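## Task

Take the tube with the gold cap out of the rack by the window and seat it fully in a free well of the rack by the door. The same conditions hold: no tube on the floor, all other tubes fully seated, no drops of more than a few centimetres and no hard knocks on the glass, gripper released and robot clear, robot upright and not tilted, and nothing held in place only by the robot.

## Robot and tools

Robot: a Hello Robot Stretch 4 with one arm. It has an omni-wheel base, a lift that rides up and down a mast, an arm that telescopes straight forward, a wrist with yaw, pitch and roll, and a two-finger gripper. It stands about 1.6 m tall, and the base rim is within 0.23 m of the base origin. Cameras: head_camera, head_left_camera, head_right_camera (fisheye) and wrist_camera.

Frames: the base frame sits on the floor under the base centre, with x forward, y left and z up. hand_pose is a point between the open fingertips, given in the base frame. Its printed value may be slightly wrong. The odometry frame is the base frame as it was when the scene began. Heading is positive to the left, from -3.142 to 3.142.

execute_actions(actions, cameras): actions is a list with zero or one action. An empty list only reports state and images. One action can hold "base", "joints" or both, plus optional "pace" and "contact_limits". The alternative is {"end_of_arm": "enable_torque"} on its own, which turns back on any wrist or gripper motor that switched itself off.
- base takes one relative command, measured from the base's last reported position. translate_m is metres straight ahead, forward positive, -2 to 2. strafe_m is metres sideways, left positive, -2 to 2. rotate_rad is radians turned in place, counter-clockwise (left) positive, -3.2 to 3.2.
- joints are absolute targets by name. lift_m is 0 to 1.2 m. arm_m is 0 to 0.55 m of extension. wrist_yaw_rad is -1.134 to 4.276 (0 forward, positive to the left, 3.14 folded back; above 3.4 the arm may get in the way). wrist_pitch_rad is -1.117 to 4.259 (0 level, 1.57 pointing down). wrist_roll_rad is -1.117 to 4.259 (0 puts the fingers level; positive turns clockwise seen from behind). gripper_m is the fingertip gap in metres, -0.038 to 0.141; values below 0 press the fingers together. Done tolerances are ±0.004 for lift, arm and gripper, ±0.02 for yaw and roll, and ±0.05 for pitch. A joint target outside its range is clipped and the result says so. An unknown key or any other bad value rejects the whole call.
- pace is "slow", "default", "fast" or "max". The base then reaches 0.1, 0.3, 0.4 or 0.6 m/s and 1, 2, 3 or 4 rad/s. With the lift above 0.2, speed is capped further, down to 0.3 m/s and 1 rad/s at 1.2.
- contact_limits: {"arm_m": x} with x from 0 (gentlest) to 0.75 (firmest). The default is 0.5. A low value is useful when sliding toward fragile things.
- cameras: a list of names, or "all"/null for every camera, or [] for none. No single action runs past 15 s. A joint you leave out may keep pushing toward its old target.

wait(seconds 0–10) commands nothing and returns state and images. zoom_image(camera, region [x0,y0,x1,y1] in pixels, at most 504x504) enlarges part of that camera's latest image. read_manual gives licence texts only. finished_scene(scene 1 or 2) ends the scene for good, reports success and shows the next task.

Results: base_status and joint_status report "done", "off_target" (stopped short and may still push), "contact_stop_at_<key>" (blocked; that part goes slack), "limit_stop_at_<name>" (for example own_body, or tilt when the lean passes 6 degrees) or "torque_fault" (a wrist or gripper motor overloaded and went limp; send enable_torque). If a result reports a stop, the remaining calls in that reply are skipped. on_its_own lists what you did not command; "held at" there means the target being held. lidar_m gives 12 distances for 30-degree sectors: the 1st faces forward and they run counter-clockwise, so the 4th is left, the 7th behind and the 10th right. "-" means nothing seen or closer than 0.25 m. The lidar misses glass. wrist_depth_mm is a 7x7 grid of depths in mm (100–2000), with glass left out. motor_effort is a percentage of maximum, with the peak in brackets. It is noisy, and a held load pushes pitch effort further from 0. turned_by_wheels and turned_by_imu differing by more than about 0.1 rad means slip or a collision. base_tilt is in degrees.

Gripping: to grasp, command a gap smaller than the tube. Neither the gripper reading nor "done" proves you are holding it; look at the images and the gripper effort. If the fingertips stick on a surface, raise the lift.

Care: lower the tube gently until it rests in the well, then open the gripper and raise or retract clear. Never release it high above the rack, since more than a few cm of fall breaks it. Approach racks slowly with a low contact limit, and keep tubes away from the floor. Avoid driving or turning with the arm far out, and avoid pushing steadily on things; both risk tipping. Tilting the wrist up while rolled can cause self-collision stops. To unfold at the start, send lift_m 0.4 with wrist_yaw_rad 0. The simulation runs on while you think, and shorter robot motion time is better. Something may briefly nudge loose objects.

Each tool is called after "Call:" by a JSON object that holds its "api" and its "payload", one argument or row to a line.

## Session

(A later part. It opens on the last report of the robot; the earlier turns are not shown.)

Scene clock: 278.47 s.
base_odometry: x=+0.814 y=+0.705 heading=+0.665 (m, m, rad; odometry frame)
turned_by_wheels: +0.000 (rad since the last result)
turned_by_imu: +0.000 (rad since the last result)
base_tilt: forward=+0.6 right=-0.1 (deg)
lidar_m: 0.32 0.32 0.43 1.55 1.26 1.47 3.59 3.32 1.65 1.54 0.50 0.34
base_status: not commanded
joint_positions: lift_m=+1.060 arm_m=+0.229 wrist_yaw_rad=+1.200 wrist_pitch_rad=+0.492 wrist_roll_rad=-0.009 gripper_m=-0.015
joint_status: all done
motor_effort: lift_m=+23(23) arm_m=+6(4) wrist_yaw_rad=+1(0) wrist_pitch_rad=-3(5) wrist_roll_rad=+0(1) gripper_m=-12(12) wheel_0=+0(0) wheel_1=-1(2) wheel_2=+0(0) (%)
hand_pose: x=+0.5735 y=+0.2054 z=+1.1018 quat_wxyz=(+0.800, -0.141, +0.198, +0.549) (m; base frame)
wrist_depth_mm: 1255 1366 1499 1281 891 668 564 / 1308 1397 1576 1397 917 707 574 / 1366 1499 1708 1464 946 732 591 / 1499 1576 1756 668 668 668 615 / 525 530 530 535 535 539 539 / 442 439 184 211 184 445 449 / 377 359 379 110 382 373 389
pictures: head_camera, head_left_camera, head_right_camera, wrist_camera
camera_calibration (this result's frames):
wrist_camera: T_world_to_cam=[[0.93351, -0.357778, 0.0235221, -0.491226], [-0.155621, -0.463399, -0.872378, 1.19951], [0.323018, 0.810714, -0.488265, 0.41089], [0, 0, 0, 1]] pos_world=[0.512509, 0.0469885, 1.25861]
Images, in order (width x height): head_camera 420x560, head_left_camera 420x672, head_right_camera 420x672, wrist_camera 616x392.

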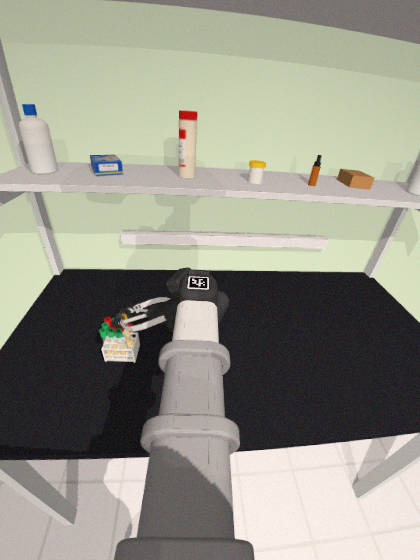

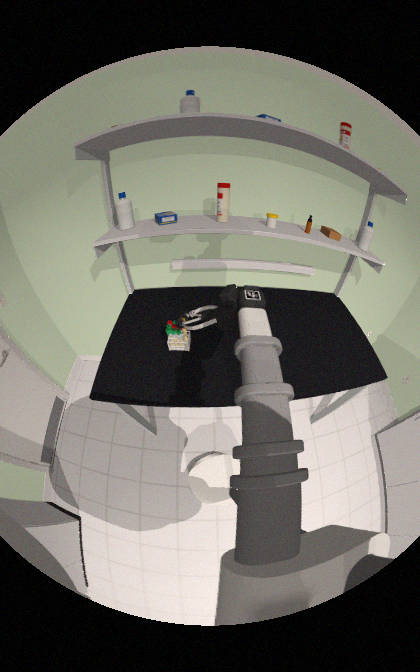

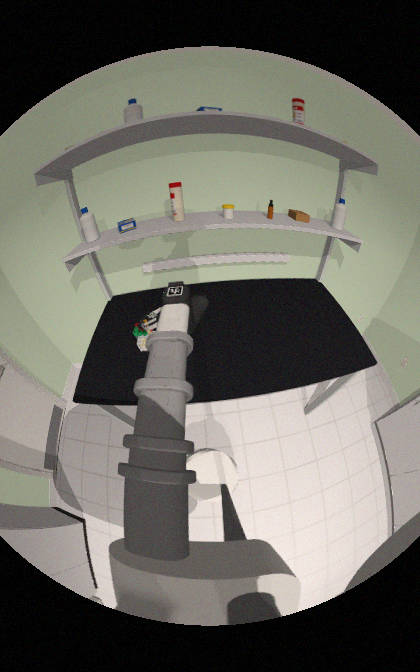

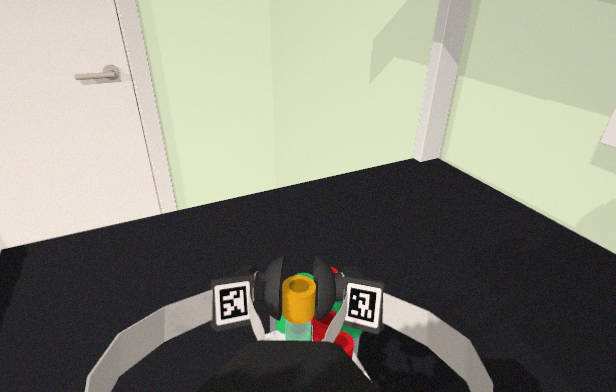

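Call:
{"api": "execute_actions", "payload": {
  "actions": [
    {"joints":{"lift_m":1.047},"pace":"slow"}
  ],
  "cameras": ["head_camera","head_left_camera"]
}}

Call:
{"api": "zoom_image", "payload": {
  "camera": "head_camera",
  "region": [90,305,150,365]
}}

Call:
{"api": "zoom_image", "payload": {
  "camera": "head_left_camera",
  "region": [155,305,205,355]
}}

Scene clock: 290.73 s.
base_odometry: x=+0.814 y=+0.705 heading=+0.665 (m, m, rad; odometry frame)
turned_by_wheels: +0.000 (rad since the last result)
turned_by_imu: +0.001 (rad since the last result)
base_tilt: forward=+0.6 right=-0.1 (deg)
lidar_m: 0.31 0.32 0.43 1.56 1.26 1.47 3.57 3.33 1.63 1.54 0.48 0.34
base_status: not commanded
joint_positions: lift_m=+1.047 arm_m=+0.229 wrist_yaw_rad=+1.200 wrist_pitch_rad=+0.492 wrist_roll_rad=-0.009 gripper_m=-0.015
joint_status: all done
motor_effort: lift_m=+18(23) arm_m=+6(6) wrist_yaw_rad=+1(1) wrist_pitch_rad=-3(3) wrist_roll_rad=+0(0) gripper_m=-14(20) wheel_0=+0(0) wheel_1=-2(2) wheel_2=+0(0) (%)
hand_pose: x=+0.5735 y=+0.2054 z=+1.0892 quat_wxyz=(+0.800, -0.141, +0.198, +0.549) (m; base frame)
wrist_depth_mm: 1229 1336 1464 1281 878 654 559 / 1336 1430 1618 1366 917 699 580 / 1366 1499 1661 1464 946 732 591 / 1464 1618 640 640 647 647 603 / 504 508 508 512 512 517 521 / 421 427 185 211 185 430 436 / 364 343 366 110 368 362 373
pictures: head_camera, head_left_camera
Images, in order (width x height): head_camera 420x560, head_left_camera 420x672.

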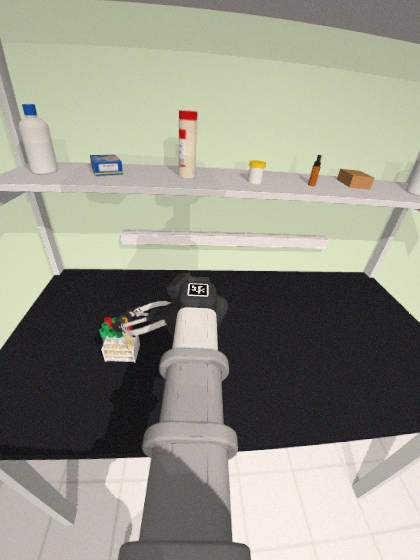

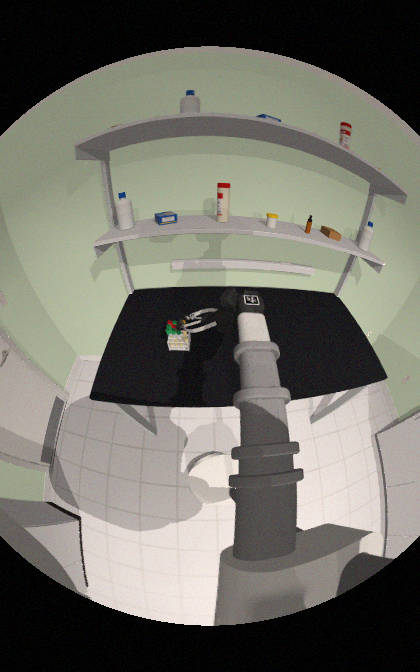

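Region (90, 305, 150, 365) of head_camera's 420x560 image, scaled by 8.400, with more detail than that image has.

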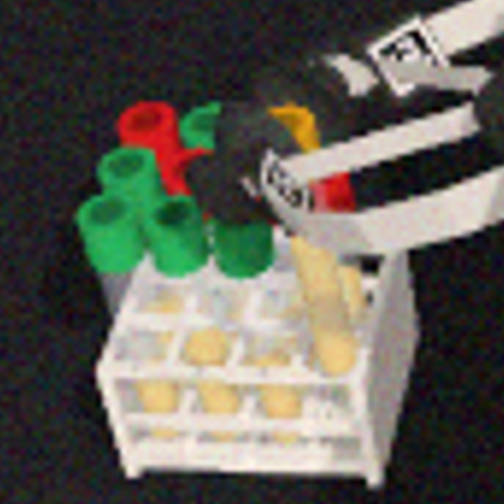

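Region (155, 305, 205, 355) of head_left_camera's 420x672 image, scaled by 10.080, with more detail than that image has.

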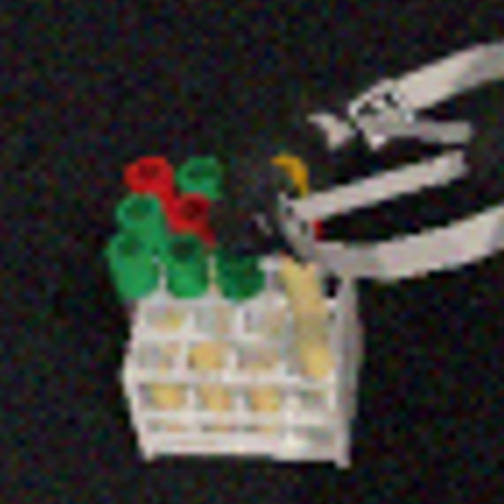

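Seems to be entering behind the bar.

Call:
{"api": "execute_actions", "payload": {
  "actions": [
    {"joints":{"lift_m":1.036},"pace":"slow"}
  ],
  "cameras": ["head_camera","wrist_camera"]
}}

Call:
{"api": "zoom_image", "payload": {
  "camera": "head_camera",
  "region": [90,305,150,365]
}}

Call:
{"api": "zoom_image", "payload": {
  "camera": "wrist_camera",
  "region": [190,220,410,392]
}}

Scene clock: 297.87 s.
base_odometry: x=+0.814 y=+0.705 heading=+0.665 (m, m, rad; odometry frame)
turned_by_wheels: +0.000 (rad since the last result)
turned_by_imu: +0.001 (rad since the last result)
base_tilt: forward=+0.6 right=-0.1 (deg)
lidar_m: 0.30 0.31 0.41 1.56 1.24 1.48 3.58 3.32 1.65 1.54 0.50 0.33
base_status: not commanded
joint_positions: lift_m=+1.037 arm_m=+0.229 wrist_yaw_rad=+1.200 wrist_pitch_rad=+0.483 wrist_roll_rad=-0.009 gripper_m=-0.015
joint_status: all done
motor_effort: lift_m=+14(19) arm_m=+6(6) wrist_yaw_rad=+1(1) wrist_pitch_rad=+21(20) wrist_roll_rad=+0(0) gripper_m=-12(17) wheel_0=+0(0) wheel_1=-2(1) wheel_2=+0(0) (%)
hand_pose: x=+0.5739 y=+0.2065 z=+1.0808 quat_wxyz=(+0.801, -0.139, +0.195, +0.549) (m; base frame)
wrist_depth_mm: 1255 1336 1499 1281 891 661 559 / 1308 1430 1576 1336 931 699 574 / 1397 1499 1661 1430 960 723 597 / 1464 1618 640 640 647 647 603 / 504 504 508 508 512 512 521 / 418 418 185 212 182 430 430 / 359 340 359 110 364 355 370
pictures: head_camera, wrist_camera
camera_calibration (this result's frames):
wrist_camera: T_world_to_cam=[[0.933434, -0.357973, 0.0235608, -0.490701], [-0.152832, -0.456216, -0.876647, 1.18335], [0.324565, 0.814691, -0.480558, 0.389581], [0, 0, 0, 1]] pos_world=[0.512446, 0.0468159, 1.23616]
Images, in order (width x height): head_camera 420x560, wrist_camera 616x392.

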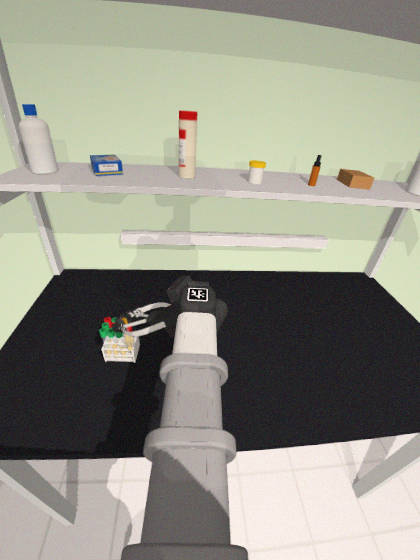

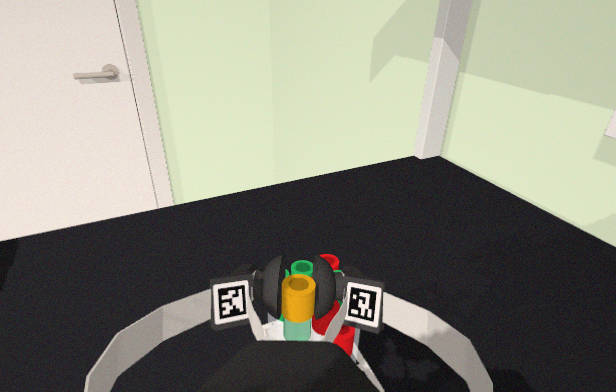

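Region (90, 305, 150, 365) of head_camera's 420x560 image, scaled by 8.400, with more detail than that image has.

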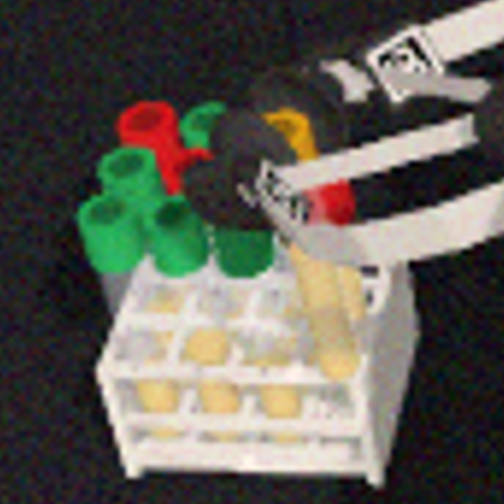

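Region (190, 220, 410, 392) of wrist_camera's 616x392 image, scaled by 2.291; it fills the top 394 rows of this view, and the rest is white.

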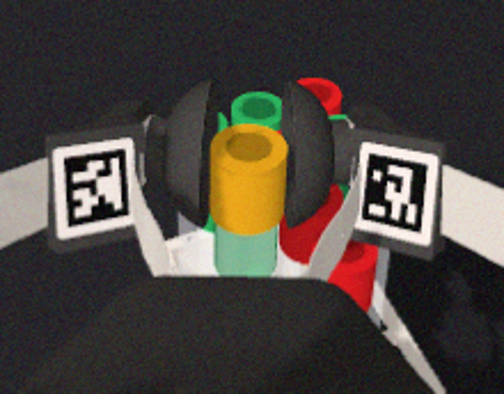

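Call:
{"api": "execute_actions", "payload": {
  "actions": [
    {"joints":{"lift_m":1.052},"pace":"slow"}
  ],
  "cameras": []
}}

Call:
{"api": "execute_actions", "payload": {
  "actions": [
    {"joints":{"arm_m":0.236},"pace":"slow"}
  ],
  "cameras": []
}}

Call:
{"api": "execute_actions", "payload": {
  "actions": [
    {"joints":{"lift_m":1.040},"pace":"slow"}
  ],
  "cameras": ["head_camera","wrist_camera"]
}}

Call:
{"api": "zoom_image", "payload": {
  "camera": "head_camera",
  "region": [90,305,150,365]
}}

Scene clock: 324.37 s.
base_odometry: x=+0.814 y=+0.705 heading=+0.665 (m, m, rad; odometry frame)
turned_by_wheels: +0.000 (rad since the last result)
turned_by_imu: +0.001 (rad since the last result)
base_tilt: forward=+0.5 right=-0.1 (deg)
lidar_m: 0.30 0.31 0.42 1.55 1.27 1.47 3.58 3.31 1.65 1.54 0.51 0.34
base_status: not commanded
joint_positions: lift_m=+1.052 arm_m=+0.229 wrist_yaw_rad=+1.200 wrist_pitch_rad=+0.492 wrist_roll_rad=-0.009 gripper_m=-0.015
joint_status: all done
motor_effort: lift_m=+23(23) arm_m=+6(6) wrist_yaw_rad=+1(0) wrist_pitch_rad=-7(20) wrist_roll_rad=+0(0) gripper_m=-14(13) wheel_0=+0(0) wheel_1=-2(2) wheel_2=+0(0) (%)
hand_pose: x=+0.5735 y=+0.2054 z=+1.0938 quat_wxyz=(+0.800, -0.141, +0.198, +0.549) (m; base frame)
wrist_depth_mm: 1255 1366 1464 1281 891 661 564 / 1308 1464 1576 1336 931 699 580 / 1366 1499 1708 1464 960 723 597 / 1464 1618 1708 647 654 654 603 / 517 517 517 521 521 525 530 / 433 433 184 210 185 436 445 / 370 349 373 110 375 364 379
pictures: none
No camera images: the call's "cameras" was empty. Leave "cameras" out to get every camera's image.

Scene clock: 325.13 s.
base_odometry: x=+0.814 y=+0.705 heading=+0.665 (m, m, rad; odometry frame)
turned_by_wheels: +0.000 (rad since the last result)
turned_by_imu: +0.000 (rad since the last result)
base_tilt: forward=+0.6 right=-0.1 (deg)
lidar_m: 0.32 0.31 0.43 1.54 1.26 1.48 3.58 3.31 1.65 1.53 0.49 0.34
base_status: not commanded
joint_positions: lift_m=+1.052 arm_m=+0.235 wrist_yaw_rad=+1.200 wrist_pitch_rad=+0.492 wrist_roll_rad=-0.009 gripper_m=-0.015
joint_status: all done
motor_effort: lift_m=+23(23) arm_m=+6(5) wrist_yaw_rad=+0(0) wrist_pitch_rad=-5(5) wrist_roll_rad=+0(0) gripper_m=-13(11) wheel_0=+0(0) wheel_1=-2(1) wheel_2=+0(0) (%)
hand_pose: x=+0.5795 y=+0.2054 z=+1.0938 quat_wxyz=(+0.800, -0.141, +0.198, +0.549) (m; base frame)
wrist_depth_mm: 1229 1366 1499 1255 878 661 554 / 1308 1397 1618 1336 917 691 569 / 1397 1537 1708 1430 931 723 585 / 1464 1576 1708 654 647 654 597 / 521 517 521 521 521 521 535 / 433 430 185 211 184 439 439 / 368 351 373 110 377 364 375
pictures: none
No camera images: the call's "cameras" was empty. Leave "cameras" out to get every camera's image.

Scene clock: 325.90 s.
base_odometry: x=+0.814 y=+0.705 heading=+0.665 (m, m, rad; odometry frame)
turned_by_wheels: +0.000 (rad since the last result)
turned_by_imu: +0.000 (rad since the last result)
base_tilt: forward=+0.6 right=-0.1 (deg)
lidar_m: 0.32 0.31 0.43 1.55 1.26 1.46 3.58 3.30 1.65 1.54 0.50 0.33
base_status: not commanded
joint_positions: lift_m=+1.040 arm_m=+0.235 wrist_yaw_rad=+1.200 wrist_pitch_rad=+0.488 wrist_roll_rad=-0.009 gripper_m=-0.015
joint_status: all done
motor_effort: lift_m=+16(21) arm_m=+6(6) wrist_yaw_rad=+0(0) wrist_pitch_rad=+6(8) wrist_roll_rad=+0(0) gripper_m=-12(17) wheel_0=+0(0) wheel_1=-2(1) wheel_2=+0(0) (%)
hand_pose: x=+0.5797 y=+0.2058 z=+1.0833 quat_wxyz=(+0.800, -0.140, +0.197, +0.549) (m; base frame)
wrist_depth_mm: 1229 1366 1499 1281 878 654 554 / 1308 1464 1576 1336 904 699 574 / 1430 1499 1708 1430 931 715 591 / 1464 1576 634 634 647 647 591 / 500 500 504 508 508 512 521 / 418 418 183 212 183 427 430 / 357 342 362 110 366 355 368
pictures: head_camera, wrist_camera
camera_calibration (this result's frames):
wrist_camera: T_world_to_cam=[[0.93348, -0.357857, 0.0235377, -0.496381], [-0.154504, -0.46052, -0.874099, 1.18518], [0.323642, 0.812317, -0.485177, 0.39547], [0, 0, 0, 1]] pos_world=[0.518486, 0.04692, 1.23952]
Images, in order (width x height): head_camera 420x560, wrist_camera 616x392.

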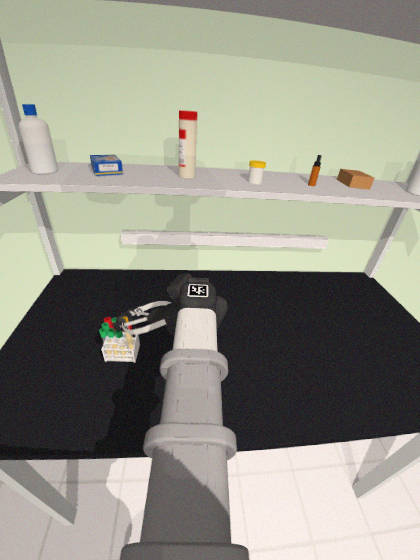

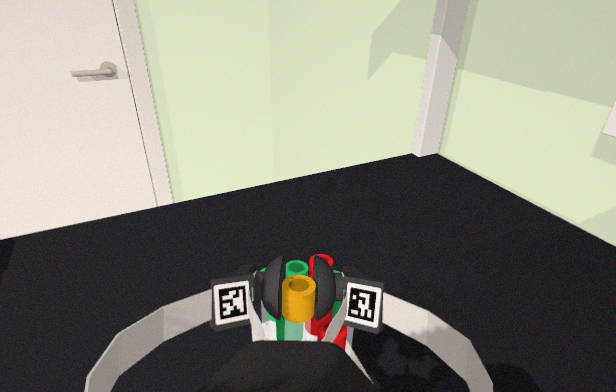

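Region (90, 305, 150, 365) of head_camera's 420x560 image, scaled by 8.400, with more detail than that image has.

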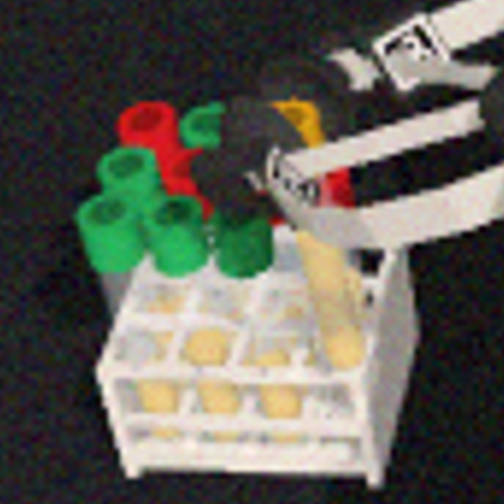

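Call:
{"api": "execute_actions", "payload": {
  "actions": [
    {"joints":{"lift_m":1.05},"pace":"slow"}
  ],
  "cameras": []
}}

Call:
{"api": "execute_actions", "payload": {
  "actions": [
    {"base":{"strafe_m":0.004},"pace":"slow"}
  ],
  "cameras": []
}}

Call:
{"api": "execute_actions", "payload": {
  "actions": [
    {"joints":{"lift_m":1.039},"pace":"slow"}
  ],
  "cameras": ["head_camera","wrist_camera"]
}}

Call:
{"api": "zoom_image", "payload": {
  "camera": "head_camera",
  "region": [90,305,150,365]
}}

Call:
{"api": "zoom_image", "payload": {
  "camera": "wrist_camera",
  "region": [190,220,410,392]
}}

Scene clock: 337.63 s.
base_odometry: x=+0.814 y=+0.705 heading=+0.665 (m, m, rad; odometry frame)
turned_by_wheels: +0.000 (rad since the last result)
turned_by_imu: +0.001 (rad since the last result)
base_tilt: forward=+0.6 right=-0.1 (deg)
lidar_m: 0.31 0.32 0.42 1.55 1.24 1.48 3.59 3.33 1.64 1.54 0.51 0.32
base_status: not commanded
joint_positions: lift_m=+1.050 arm_m=+0.235 wrist_yaw_rad=+1.200 wrist_pitch_rad=+0.492 wrist_roll_rad=-0.009 gripper_m=-0.015
joint_status: all done
motor_effort: lift_m=+23(24) arm_m=+5(6) wrist_yaw_rad=+0(0) wrist_pitch_rad=-5(3) wrist_roll_rad=-1(0) gripper_m=-15(15) wheel_0=+0(0) wheel_1=-2(2) wheel_2=+0(0) (%)
hand_pose: x=+0.5795 y=+0.2054 z=+1.0918 quat_wxyz=(+0.800, -0.141, +0.198, +0.549) (m; base frame)
wrist_depth_mm: 1255 1366 1499 1281 866 654 549 / 1281 1430 1576 1336 931 691 574 / 1397 1499 1756 1430 960 715 591 / 1464 1618 640 640 654 654 597 / 508 508 512 517 521 521 525 / 424 433 184 211 184 433 436 / 368 347 368 110 373 364 375
pictures: none
No camera images: the call's "cameras" was empty. Leave "cameras" out to get every camera's image.

Scene clock: 338.30 s.
base_odometry: x=+0.811 y=+0.708 heading=+0.664 (m, m, rad; odometry frame)
turned_by_wheels: +0.000 (rad since the last result)
turned_by_imu: +0.000 (rad since the last result)
base_tilt: forward=+0.5 right=-0.1 (deg)
lidar_m: 0.31 0.33 0.42 1.54 1.27 1.48 3.60 2.99 1.64 1.54 0.51 0.34
base_status: done
joint_positions: lift_m=+1.050 arm_m=+0.235 wrist_yaw_rad=+1.200 wrist_pitch_rad=+0.492 wrist_roll_rad=-0.009 gripper_m=-0.015
joint_status: not commanded
motor_effort: lift_m=+23(24) arm_m=+6(6) wrist_yaw_rad=+1(1) wrist_pitch_rad=-7(5) wrist_roll_rad=+0(0) gripper_m=-14(14) wheel_0=-1(5) wheel_1=+0(5) wheel_2=+0(3) (%)
hand_pose: x=+0.5795 y=+0.2054 z=+1.0917 quat_wxyz=(+0.800, -0.141, +0.198, +0.549) (m; base frame)
wrist_depth_mm: 1205 1308 1499 1255 878 661 554 / 1308 1430 1576 1366 917 691 574 / 1366 1537 1708 1464 946 707 591 / 1464 1618 1708 640 654 654 597 / 508 508 512 512 517 521 521 / 424 427 185 210 184 439 436 / 368 347 368 110 370 362 375
pictures: none
No camera images: the call's "cameras" was empty. Leave "cameras" out to get every camera's image.

Scene clock: 339.07 s.
base_odometry: x=+0.811 y=+0.708 heading=+0.665 (m, m, rad; odometry frame)
turned_by_wheels: +0.000 (rad since the last result)
turned_by_imu: +0.000 (rad since the last result)
base_tilt: forward=+0.6 right=-0.1 (deg)
lidar_m: 0.30 0.32 0.43 1.54 1.26 1.48 3.58 3.00 1.64 1.55 0.52 0.33
base_status: not commanded
joint_positions: lift_m=+1.039 arm_m=+0.235 wrist_yaw_rad=+1.200 wrist_pitch_rad=+0.488 wrist_roll_rad=-0.009 gripper_m=-0.015
joint_status: all done
motor_effort: lift_m=+15(23) arm_m=+6(6) wrist_yaw_rad=+1(1) wrist_pitch_rad=+7(8) wrist_roll_rad=+1(0) gripper_m=-14(14) wheel_0=-1(1) wheel_1=+0(0) wheel_2=+0(0) (%)
hand_pose: x=+0.5797 y=+0.2059 z=+1.0825 quat_wxyz=(+0.800, -0.140, +0.197, +0.549) (m; base frame)
wrist_depth_mm: 1255 1336 1464 1255 866 647 549 / 1308 1430 1576 1366 931 691 564 / 1366 1537 1661 1430 946 715 585 / 1430 1618 627 634 647 647 591 / 500 500 508 504 512 517 521 / 418 418 183 213 183 427 430 / 357 340 359 110 364 355 366
pictures: head_camera, wrist_camera
camera_calibration (this result's frames):
wrist_camera: T_world_to_cam=[[0.933474, -0.357872, 0.023541, -0.496363], [-0.154275, -0.459932, -0.874449, 1.18467], [0.323769, 0.812644, -0.484545, 0.394177], [0, 0, 0, 1]] pos_world=[0.518484, 0.0469058, 1.23861]
Images, in order (width x height): head_camera 420x560, wrist_camera 616x392.

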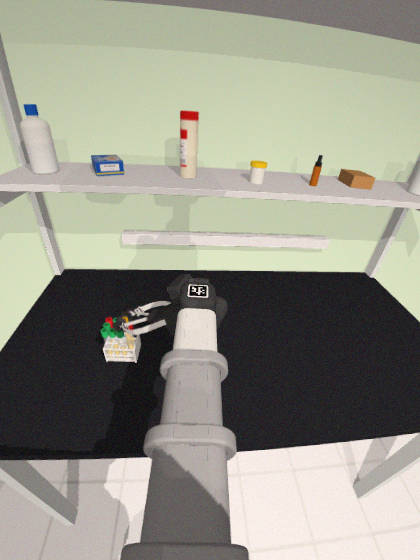

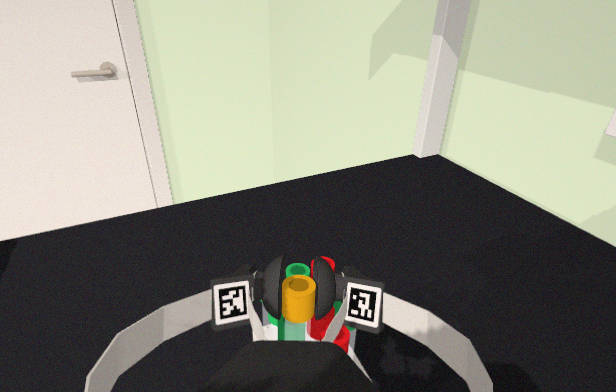

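Region (90, 305, 150, 365) of head_camera's 420x560 image, scaled by 8.400, with more detail than that image has.

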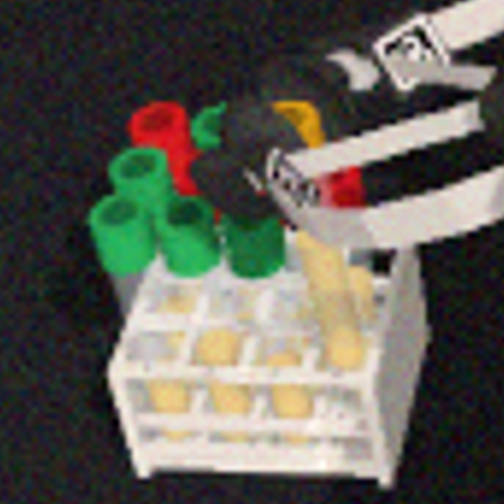

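Region (190, 220, 410, 392) of wrist_camera's 616x392 image, scaled by 2.291; it fills the top 394 rows of this view, and the rest is white.

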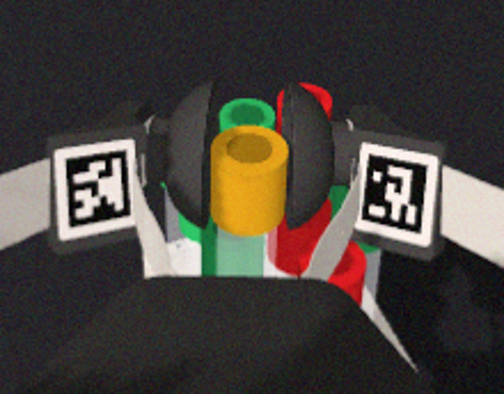

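Call:
{"api": "execute_actions", "payload": {
  "actions": [
    {"joints":{"lift_m":1.05},"pace":"slow"}
  ],
  "cameras": []
}}

Call:
{"api": "execute_actions", "payload": {
  "actions": [
    {"joints":{"arm_m":0.2405},"pace":"slow"}
  ],
  "cameras": []
}}

Call:
{"api": "execute_actions", "payload": {
  "actions": [
    {"joints":{"lift_m":1.038},"pace":"slow"}
  ],
  "cameras": ["head_camera","wrist_camera"]
}}

Call:
{"api": "zoom_image", "payload": {
  "camera": "head_camera",
  "region": [90,305,150,365]
}}

Call:
{"api": "zoom_image", "payload": {
  "camera": "wrist_camera",
  "region": [190,220,410,392]
}}

Scene clock: 360.67 s.
base_odometry: x=+0.811 y=+0.708 heading=+0.665 (m, m, rad; odometry frame)
turned_by_wheels: +0.000 (rad since the last result)
turned_by_imu: +0.001 (rad since the last result)
base_tilt: forward=+0.5 right=-0.1 (deg)
lidar_m: 0.30 0.32 0.42 1.54 1.26 1.47 3.59 2.98 1.63 1.54 0.48 0.32
base_status: not commanded
joint_positions: lift_m=+1.050 arm_m=+0.235 wrist_yaw_rad=+1.200 wrist_pitch_rad=+0.492 wrist_roll_rad=-0.009 gripper_m=-0.015
joint_status: all done
motor_effort: lift_m=+23(24) arm_m=+6(5) wrist_yaw_rad=+1(0) wrist_pitch_rad=-4(7) wrist_roll_rad=+0(1) gripper_m=-16(13) wheel_0=-1(1) wheel_1=+0(0) wheel_2=+0(0) (%)
hand_pose: x=+0.5795 y=+0.2054 z=+1.0918 quat_wxyz=(+0.800, -0.141, +0.198, +0.549) (m; base frame)
wrist_depth_mm: 1229 1336 1499 1255 866 654 559 / 1308 1430 1576 1366 904 699 569 / 1430 1499 1708 1464 946 723 585 / 1430 1576 1661 647 640 654 603 / 512 508 508 512 521 521 535 / 427 430 184 210 185 433 436 / 366 347 368 110 370 362 375
pictures: none
No camera images: the call's "cameras" was empty. Leave "cameras" out to get every camera's image.

Scene clock: 361.37 s.
base_odometry: x=+0.811 y=+0.708 heading=+0.665 (m, m, rad; odometry frame)
turned_by_wheels: +0.000 (rad since the last result)
turned_by_imu: +0.000 (rad since the last result)
base_tilt: forward=+0.5 right=-0.1 (deg)
lidar_m: 0.30 0.33 0.42 1.54 1.26 1.45 3.57 2.99 1.66 1.54 0.48 0.34
base_status: not commanded
joint_positions: lift_m=+1.050 arm_m=+0.239 wrist_yaw_rad=+1.200 wrist_pitch_rad=+0.492 wrist_roll_rad=-0.009 gripper_m=-0.015
joint_status: all done
motor_effort: lift_m=+23(23) arm_m=+6(7) wrist_yaw_rad=+1(0) wrist_pitch_rad=-6(5) wrist_roll_rad=+0(1) gripper_m=-13(15) wheel_0=-1(1) wheel_1=+0(0) wheel_2=+0(0) (%)
hand_pose: x=+0.5840 y=+0.2054 z=+1.0918 quat_wxyz=(+0.800, -0.141, +0.198, +0.549) (m; base frame)
wrist_depth_mm: 1229 1308 1499 1255 866 654 549 / 1308 1430 1576 1308 904 691 559 / 1397 1499 1708 1464 946 715 580 / 1430 1618 1661 640 647 654 597 / 512 512 512 517 521 521 525 / 427 427 184 210 185 436 439 / 366 349 370 110 370 364 375
pictures: none
No camera images: the call's "cameras" was empty. Leave "cameras" out to get every camera's image.

Scene clock: 362.13 s.
base_odometry: x=+0.811 y=+0.708 heading=+0.665 (m, m, rad; odometry frame)
turned_by_wheels: +0.000 (rad since the last result)
turned_by_imu: +0.000 (rad since the last result)
base_tilt: forward=+0.5 right=-0.1 (deg)
lidar_m: 0.31 0.31 0.44 1.54 1.26 1.47 3.57 2.99 1.66 1.55 0.50 0.35
base_status: not commanded
joint_positions: lift_m=+1.038 arm_m=+0.239 wrist_yaw_rad=+1.200 wrist_pitch_rad=+0.492 wrist_roll_rad=-0.009 gripper_m=-0.015
joint_status: all done
motor_effort: lift_m=+17(21) arm_m=+6(6) wrist_yaw_rad=+1(1) wrist_pitch_rad=-6(7) wrist_roll_rad=+0(0) gripper_m=-15(12) wheel_0=-1(1) wheel_1=+0(0) wheel_2=+0(1) (%)
hand_pose: x=+0.5840 y=+0.2054 z=+1.0802 quat_wxyz=(+0.800, -0.141, +0.198, +0.549) (m; base frame)
wrist_depth_mm: 1255 1336 1499 1255 866 654 554 / 1336 1430 1576 1336 904 683 569 / 1366 1537 1708 1499 904 715 574 / 1464 1576 621 621 627 627 585 / 492 492 496 500 504 504 508 / 413 413 185 211 184 424 424 / 353 336 355 110 359 349 364
pictures: head_camera, wrist_camera
camera_calibration (this result's frames):
wrist_camera: T_world_to_cam=[[0.93351, -0.357779, 0.0235222, -0.500525], [-0.155606, -0.463361, -0.872401, 1.18239], [0.323026, 0.810735, -0.488225, 0.396935], [0, 0, 0, 1]] pos_world=[0.523012, 0.0469877, 1.23709]
Images, in order (width x height): head_camera 420x560, wrist_camera 616x392.

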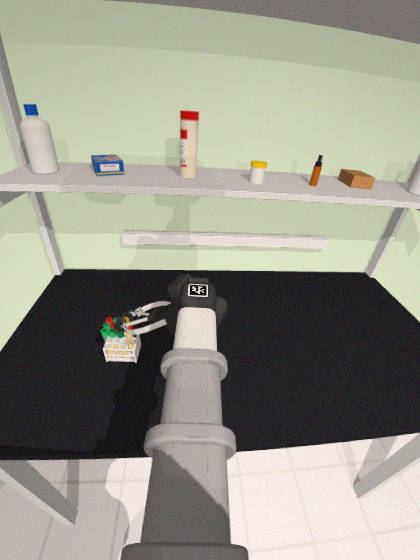

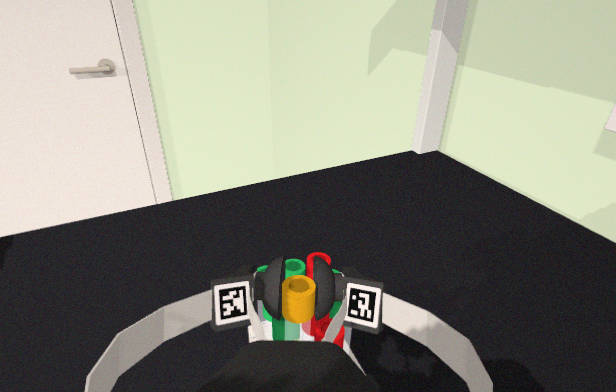

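Region (90, 305, 150, 365) of head_camera's 420x560 image, scaled by 8.400, with more detail than that image has.

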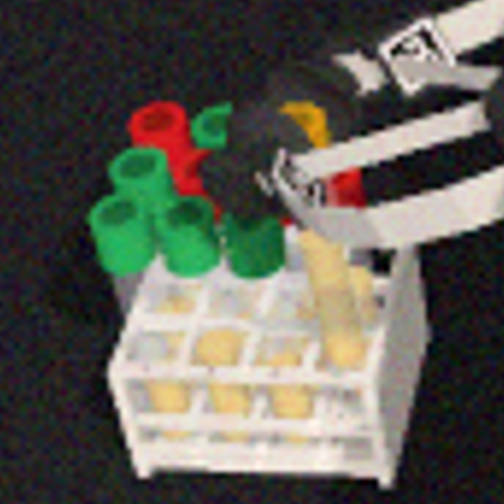

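Region (190, 220, 410, 392) of wrist_camera's 616x392 image, scaled by 2.291; it fills the top 394 rows of this view, and the rest is white.

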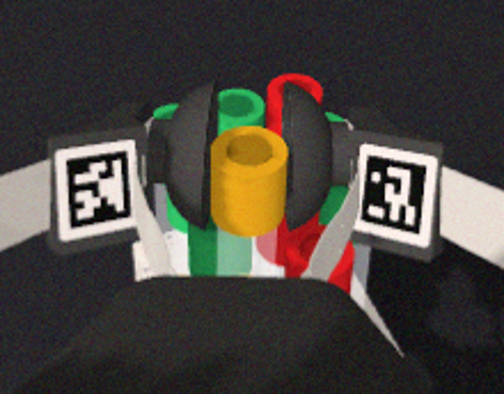

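No contact now.

Call:
{"api": "execute_actions", "payload": {
  "actions": [
    {"joints":{"lift_m":1.027},"pace":"slow"}
  ],
  "cameras": ["head_camera"]
}}

Call:
{"api": "zoom_image", "payload": {
  "camera": "head_camera",
  "region": [90,305,150,365]
}}

Scene clock: 366.83 s.
base_odometry: x=+0.811 y=+0.708 heading=+0.665 (m, m, rad; odometry frame)
turned_by_wheels: +0.000 (rad since the last result)
turned_by_imu: +0.001 (rad since the last result)
base_tilt: forward=+0.5 right=-0.1 (deg)
lidar_m: 0.31 0.32 0.43 1.55 1.26 1.46 3.58 2.99 1.65 1.54 0.51 0.34
base_status: not commanded
joint_positions: lift_m=+1.027 arm_m=+0.239 wrist_yaw_rad=+1.200 wrist_pitch_rad=+0.492 wrist_roll_rad=-0.009 gripper_m=-0.015
joint_status: all done
motor_effort: lift_m=+17(18) arm_m=+6(5) wrist_yaw_rad=+1(1) wrist_pitch_rad=-5(4) wrist_roll_rad=+0(0) gripper_m=-13(14) wheel_0=-1(1) wheel_1=+0(0) wheel_2=+0(0) (%)
hand_pose: x=+0.5840 y=+0.2054 z=+1.0693 quat_wxyz=(+0.800, -0.141, +0.198, +0.549) (m; base frame)
wrist_depth_mm: 1255 1366 1499 1255 878 661 554 / 1336 1397 1537 1366 917 699 564 / 1366 1537 1756 1430 768 715 585 / 1464 1618 597 603 603 603 580 / 477 477 480 462 484 484 484 / 399 397 184 211 184 407 407 / 343 325 345 110 345 338 351
pictures: head_camera
Images, in order (width x height): head_camera 420x560.

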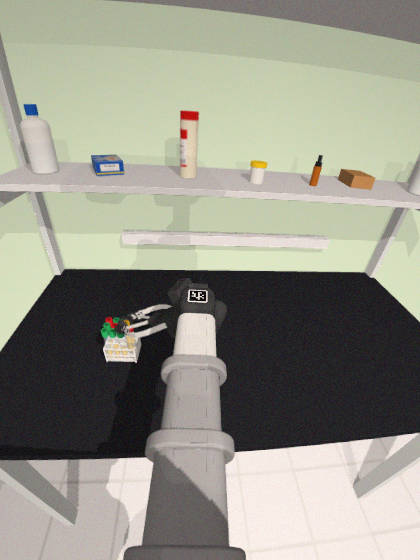

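Region (90, 305, 150, 365) of head_camera's 420x560 image, scaled by 8.400, with more detail than that image has.

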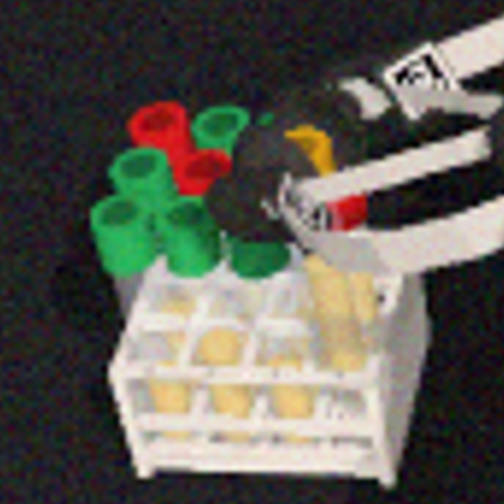

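Call:
{"api": "execute_actions", "payload": {
  "actions": [
    {"joints":{"lift_m":1.018},"pace":"slow"}
  ],
  "cameras": ["head_camera"]
}}

Call:
{"api": "zoom_image", "payload": {
  "camera": "head_camera",
  "region": [90,305,150,365]
}}

Scene clock: 371.50 s.
base_odometry: x=+0.811 y=+0.708 heading=+0.665 (m, m, rad; odometry frame)
turned_by_wheels: +0.000 (rad since the last result)
turned_by_imu: +0.001 (rad since the last result)
base_tilt: forward=+0.6 right=-0.1 (deg)
lidar_m: 0.30 0.30 0.42 1.54 1.25 1.49 3.57 3.00 1.65 1.56 0.50 0.35
base_status: not commanded
joint_positions: lift_m=+1.018 arm_m=+0.239 wrist_yaw_rad=+1.200 wrist_pitch_rad=+0.492 wrist_roll_rad=-0.009 gripper_m=-0.015
joint_status: all done
motor_effort: lift_m=+18(18) arm_m=+6(6) wrist_yaw_rad=+0(0) wrist_pitch_rad=-5(5) wrist_roll_rad=+0(0) gripper_m=-17(13) wheel_0=-1(1) wheel_1=+0(0) wheel_2=+0(0) (%)
hand_pose: x=+0.5840 y=+0.2054 z=+1.0603 quat_wxyz=(+0.800, -0.141, +0.198, +0.549) (m; base frame)
wrist_depth_mm: 1229 1366 1499 1229 866 654 549 / 1336 1430 1576 1336 904 691 564 / 1366 1537 1708 1464 759 699 580 / 1464 1537 580 585 591 585 569 / 459 462 469 279 466 473 473 / 387 389 183 210 184 392 397 / 336 315 332 110 332 327 342
pictures: head_camera
Images, in order (width x height): head_camera 420x560.

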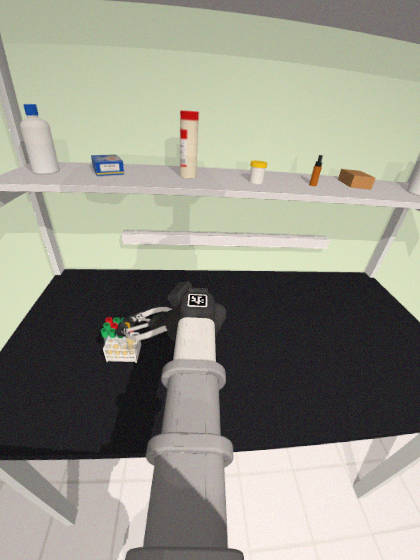

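Region (90, 305, 150, 365) of head_camera's 420x560 image, scaled by 8.400, with more detail than that image has.

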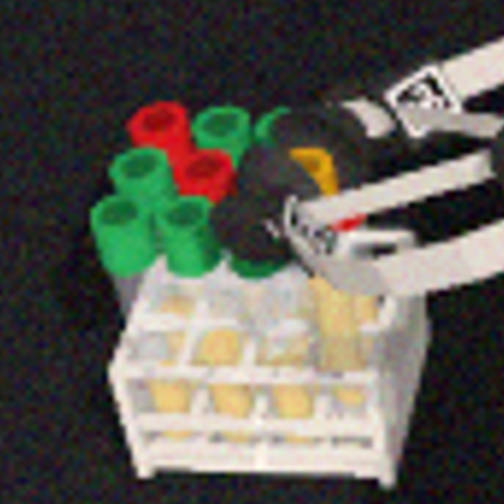

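In the well. A little further.

Call:
{"api": "execute_actions", "payload": {
  "actions": [
    {"joints":{"lift_m":1.011},"pace":"slow"}
  ],
  "cameras": []
}}

Scene clock: 376.13 s.
base_odometry: x=+0.811 y=+0.708 heading=+0.665 (m, m, rad; odometry frame)
turned_by_wheels: +0.000 (rad since the last result)
turned_by_imu: +0.001 (rad since the last result)
base_tilt: forward=+0.5 right=-0.1 (deg)
lidar_m: 0.30 0.32 0.44 1.55 1.27 1.48 3.57 2.99 1.65 1.55 0.50 0.35
base_status: not commanded
joint_positions: lift_m=+1.011 arm_m=+0.239 wrist_yaw_rad=+1.200 wrist_pitch_rad=+0.490 wrist_roll_rad=-0.009 gripper_m=-0.015
joint_status: all done
motor_effort: lift_m=+16(17) arm_m=+6(6) wrist_yaw_rad=+0(0) wrist_pitch_rad=+0(5) wrist_roll_rad=+0(1) gripper_m=-12(15) wheel_0=-1(1) wheel_1=+0(1) wheel_2=+0(0) (%)
hand_pose: x=+0.5841 y=+0.2056 z=+1.0538 quat_wxyz=(+0.800, -0.141, +0.198, +0.549) (m; base frame)
wrist_depth_mm: 1255 1336 1464 1255 878 661 554 / 1308 1430 1618 1336 917 683 569 / 1397 1499 1708 1430 741 699 580 / 1464 569 569 574 574 580 569 / 452 455 455 270 462 462 469 / 377 379 184 211 184 384 384 / 324 309 325 110 329 320 332
pictures: none
No camera images: the call's "cameras" was empty. Leave "cameras" out to get every camera's image.

Call:
{"api": "execute_actions", "payload": {
  "actions": [
    {"joints":{"lift_m":1.017},"pace":"slow"}
  ],
  "cameras": []
}}

Call:
{"api": "execute_actions", "payload": {
  "actions": [
    {"joints":{"gripper_m":0.035},"base":{"strafe_m":-0.004},"pace":"slow"}
  ],
  "cameras": []
}}

Call:
{"api": "execute_actions", "payload": {
  "actions": [
    {"joints":{"lift_m":1.07},"pace":"slow"}
  ],
  "cameras": ["head_camera","wrist_camera"]
}}

Call:
{"api": "zoom_image", "payload": {
  "camera": "head_camera",
  "region": [90,305,150,365]
}}

Scene clock: 384.33 s.
base_odometry: x=+0.811 y=+0.708 heading=+0.665 (m, m, rad; odometry frame)
turned_by_wheels: +0.000 (rad since the last result)
turned_by_imu: +0.001 (rad since the last result)
base_tilt: forward=+0.6 right=-0.1 (deg)
lidar_m: 0.30 0.31 0.43 1.55 1.25 1.47 3.60 2.98 1.64 1.54 0.49 0.34
base_status: not commanded
joint_positions: lift_m=+1.017 arm_m=+0.239 wrist_yaw_rad=+1.200 wrist_pitch_rad=+0.492 wrist_roll_rad=-0.009 gripper_m=-0.015
joint_status: all done
motor_effort: lift_m=+23(22) arm_m=+6(6) wrist_yaw_rad=+0(0) wrist_pitch_rad=-5(3) wrist_roll_rad=+0(1) gripper_m=-15(15) wheel_0=-1(1) wheel_1=+0(0) wheel_2=+0(0) (%)
hand_pose: x=+0.5840 y=+0.2054 z=+1.0588 quat_wxyz=(+0.800, -0.141, +0.198, +0.549) (m; base frame)
wrist_depth_mm: 1229 1336 1499 1255 878 661 549 / 1308 1430 1576 1336 904 691 564 / 1397 1499 1756 1430 759 699 580 / 1430 1499 574 580 585 585 569 / 459 462 459 278 466 469 477 / 384 384 184 211 184 389 397 / 330 314 332 110 329 325 338
pictures: none
No camera images: the call's "cameras" was empty. Leave "cameras" out to get every camera's image.

Scene clock: 386.30 s.
base_odometry: x=+0.814 y=+0.705 heading=+0.664 (m, m, rad; odometry frame)
turned_by_wheels: +0.000 (rad since the last result)
turned_by_imu: +0.000 (rad since the last result)
base_tilt: forward=+0.6 right=-0.1 (deg)
lidar_m: 0.31 0.31 0.44 1.55 1.26 1.47 3.59 3.31 1.64 1.53 0.50 0.32
base_status: done
joint_positions: lift_m=+1.017 arm_m=+0.239 wrist_yaw_rad=+1.200 wrist_pitch_rad=+0.490 wrist_roll_rad=-0.009 gripper_m=+0.035
joint_status: all done
motor_effort: lift_m=+22(23) arm_m=+6(6) wrist_yaw_rad=+1(1) wrist_pitch_rad=+1(5) wrist_roll_rad=+0(0) gripper_m=-4(13) wheel_0=+0(4) wheel_1=-2(5) wheel_2=+0(1) (%)
hand_pose: x=+0.5841 y=+0.2056 z=+1.0593 quat_wxyz=(+0.800, -0.141, +0.198, +0.549) (m; base frame)
wrist_depth_mm: 1229 1366 1464 1229 866 654 544 / 1281 1430 1618 1336 904 691 564 / 1397 1576 1756 1430 768 699 580 / 1464 1499 585 585 580 591 569 / 462 466 466 279 469 473 477 / 387 387 191 240 193 397 397 / 332 315 332 110 319 334 342
pictures: none
No camera images: the call's "cameras" was empty. Leave "cameras" out to get every camera's image.

Scene clock: 387.60 s.
base_odometry: x=+0.814 y=+0.705 heading=+0.664 (m, m, rad; odometry frame)
turned_by_wheels: +0.000 (rad since the last result)
turned_by_imu: +0.000 (rad since the last result)
base_tilt: forward=+0.6 right=-0.1 (deg)
lidar_m: 0.31 0.32 0.43 1.54 1.27 1.49 3.58 3.32 1.65 1.55 0.50 0.34
base_status: not commanded
joint_positions: lift_m=+1.070 arm_m=+0.239 wrist_yaw_rad=+1.200 wrist_pitch_rad=+0.492 wrist_roll_rad=-0.009 gripper_m=+0.035
joint_status: all done
motor_effort: lift_m=+23(25) arm_m=+6(6) wrist_yaw_rad=+0(0) wrist_pitch_rad=-3(4) wrist_roll_rad=-1(0) gripper_m=-2(2) wheel_0=+0(0) wheel_1=-2(2) wheel_2=+0(0) (%)
hand_pose: x=+0.5840 y=+0.2054 z=+1.1118 quat_wxyz=(+0.800, -0.141, +0.198, +0.549) (m; base frame)
wrist_depth_mm: 1229 1336 1464 1255 878 661 549 / 1308 1397 1537 1336 904 691 569 / 1366 1537 1708 1397 960 723 580 / 1464 1618 1756 676 683 683 597 / 539 539 549 549 554 554 559 / 452 455 191 293 195 462 466 / 389 370 392 110 384 394 399
pictures: head_camera, wrist_camera
camera_calibration (this result's frames):
wrist_camera: T_world_to_cam=[[0.933529, -0.357728, 0.0235228, -0.501281], [-0.15554, -0.463266, -0.872463, 1.20995], [0.323002, 0.810811, -0.488114, 0.412197], [0, 0, 0, 1]] pos_world=[0.523015, 0.0469916, 1.26862]
Images, in order (width x height): head_camera 420x560, wrist_camera 616x392.

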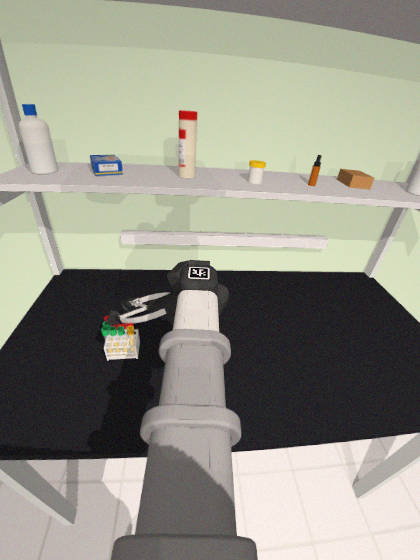

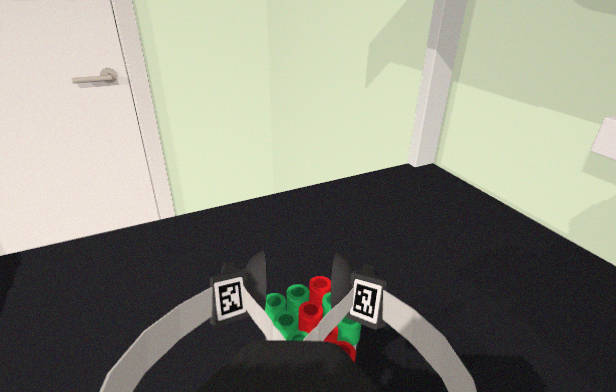

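Region (90, 305, 150, 365) of head_camera's 420x560 image, scaled by 8.400, with more detail than that image has.

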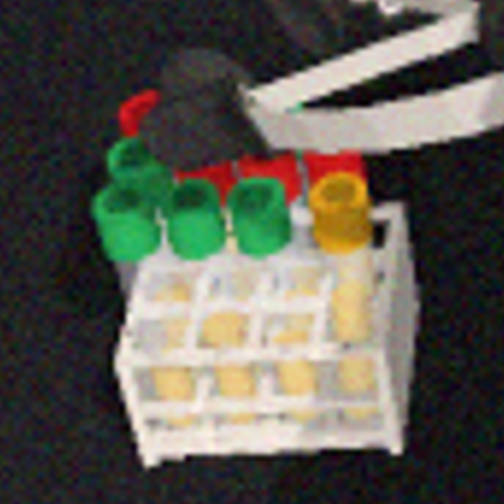

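Seated (the rack slid slightly). Moving clear.

Call:
{"api": "execute_actions", "payload": {
  "actions": [
    {"joints":{"lift_m":1.12,"arm_m":0.05},"base":{"strafe_m":-0.1}}
  ],
  "cameras": ["head_camera"]
}}

Call:
{"api": "zoom_image", "payload": {
  "camera": "head_camera",
  "region": [50,295,130,375]
}}

Scene clock: 394.47 s.
base_odometry: x=+0.875 y=+0.626 heading=+0.664 (m, m, rad; odometry frame)
turned_by_wheels: +0.000 (rad since the last result)
turned_by_imu: +0.002 (rad since the last result)
base_tilt: forward=+0.5 right=-0.1 (deg)
lidar_m: 0.33 0.33 0.44 1.65 1.35 1.60 3.81 2.24 1.53 1.45 0.53 0.35
base_status: done
joint_positions: lift_m=+1.120 arm_m=+0.051 wrist_yaw_rad=+1.200 wrist_pitch_rad=+0.492 wrist_roll_rad=-0.009 gripper_m=+0.035
joint_status: all done
motor_effort: lift_m=+23(25) arm_m=-5(4) wrist_yaw_rad=+1(0) wrist_pitch_rad=-4(5) wrist_roll_rad=+1(1) gripper_m=-2(1) wheel_0=+0(6) wheel_1=+0(9) wheel_2=-1(1) (%)
hand_pose: x=+0.3955 y=+0.2053 z=+1.1618 quat_wxyz=(+0.800, -0.141, +0.198, +0.549) (m; base frame)
wrist_depth_mm: 1281 1430 1576 1661 1160 842 723 / 1397 1537 1661 1756 1229 878 741 / 1464 1618 1756 1863 1255 931 768 / 1537 1756 1808 788 788 798 759 / 1708 1756 627 627 525 640 647 / 1708 1808 192 508 195 525 530 / 1464 1397 462 110 445 452 459
pictures: head_camera
Images, in order (width x height): head_camera 420x560.

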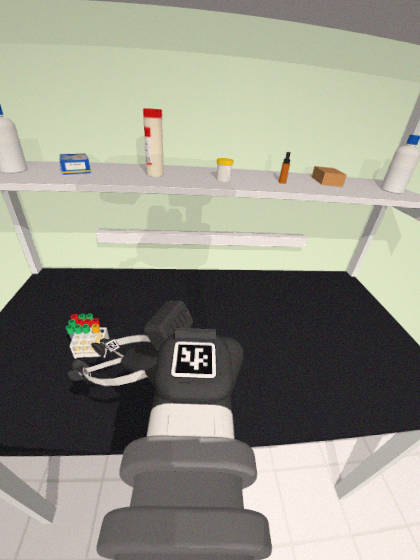

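Region (50, 295, 130, 375) of head_camera's 420x560 image, scaled by 6.300, with more detail than that image has.

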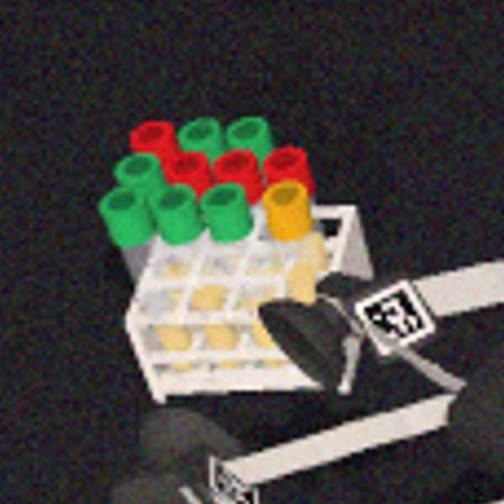

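Call:
{"api": "finished_scene", "payload": {
  "scene": 2
}}

The scene is finished: the task was done.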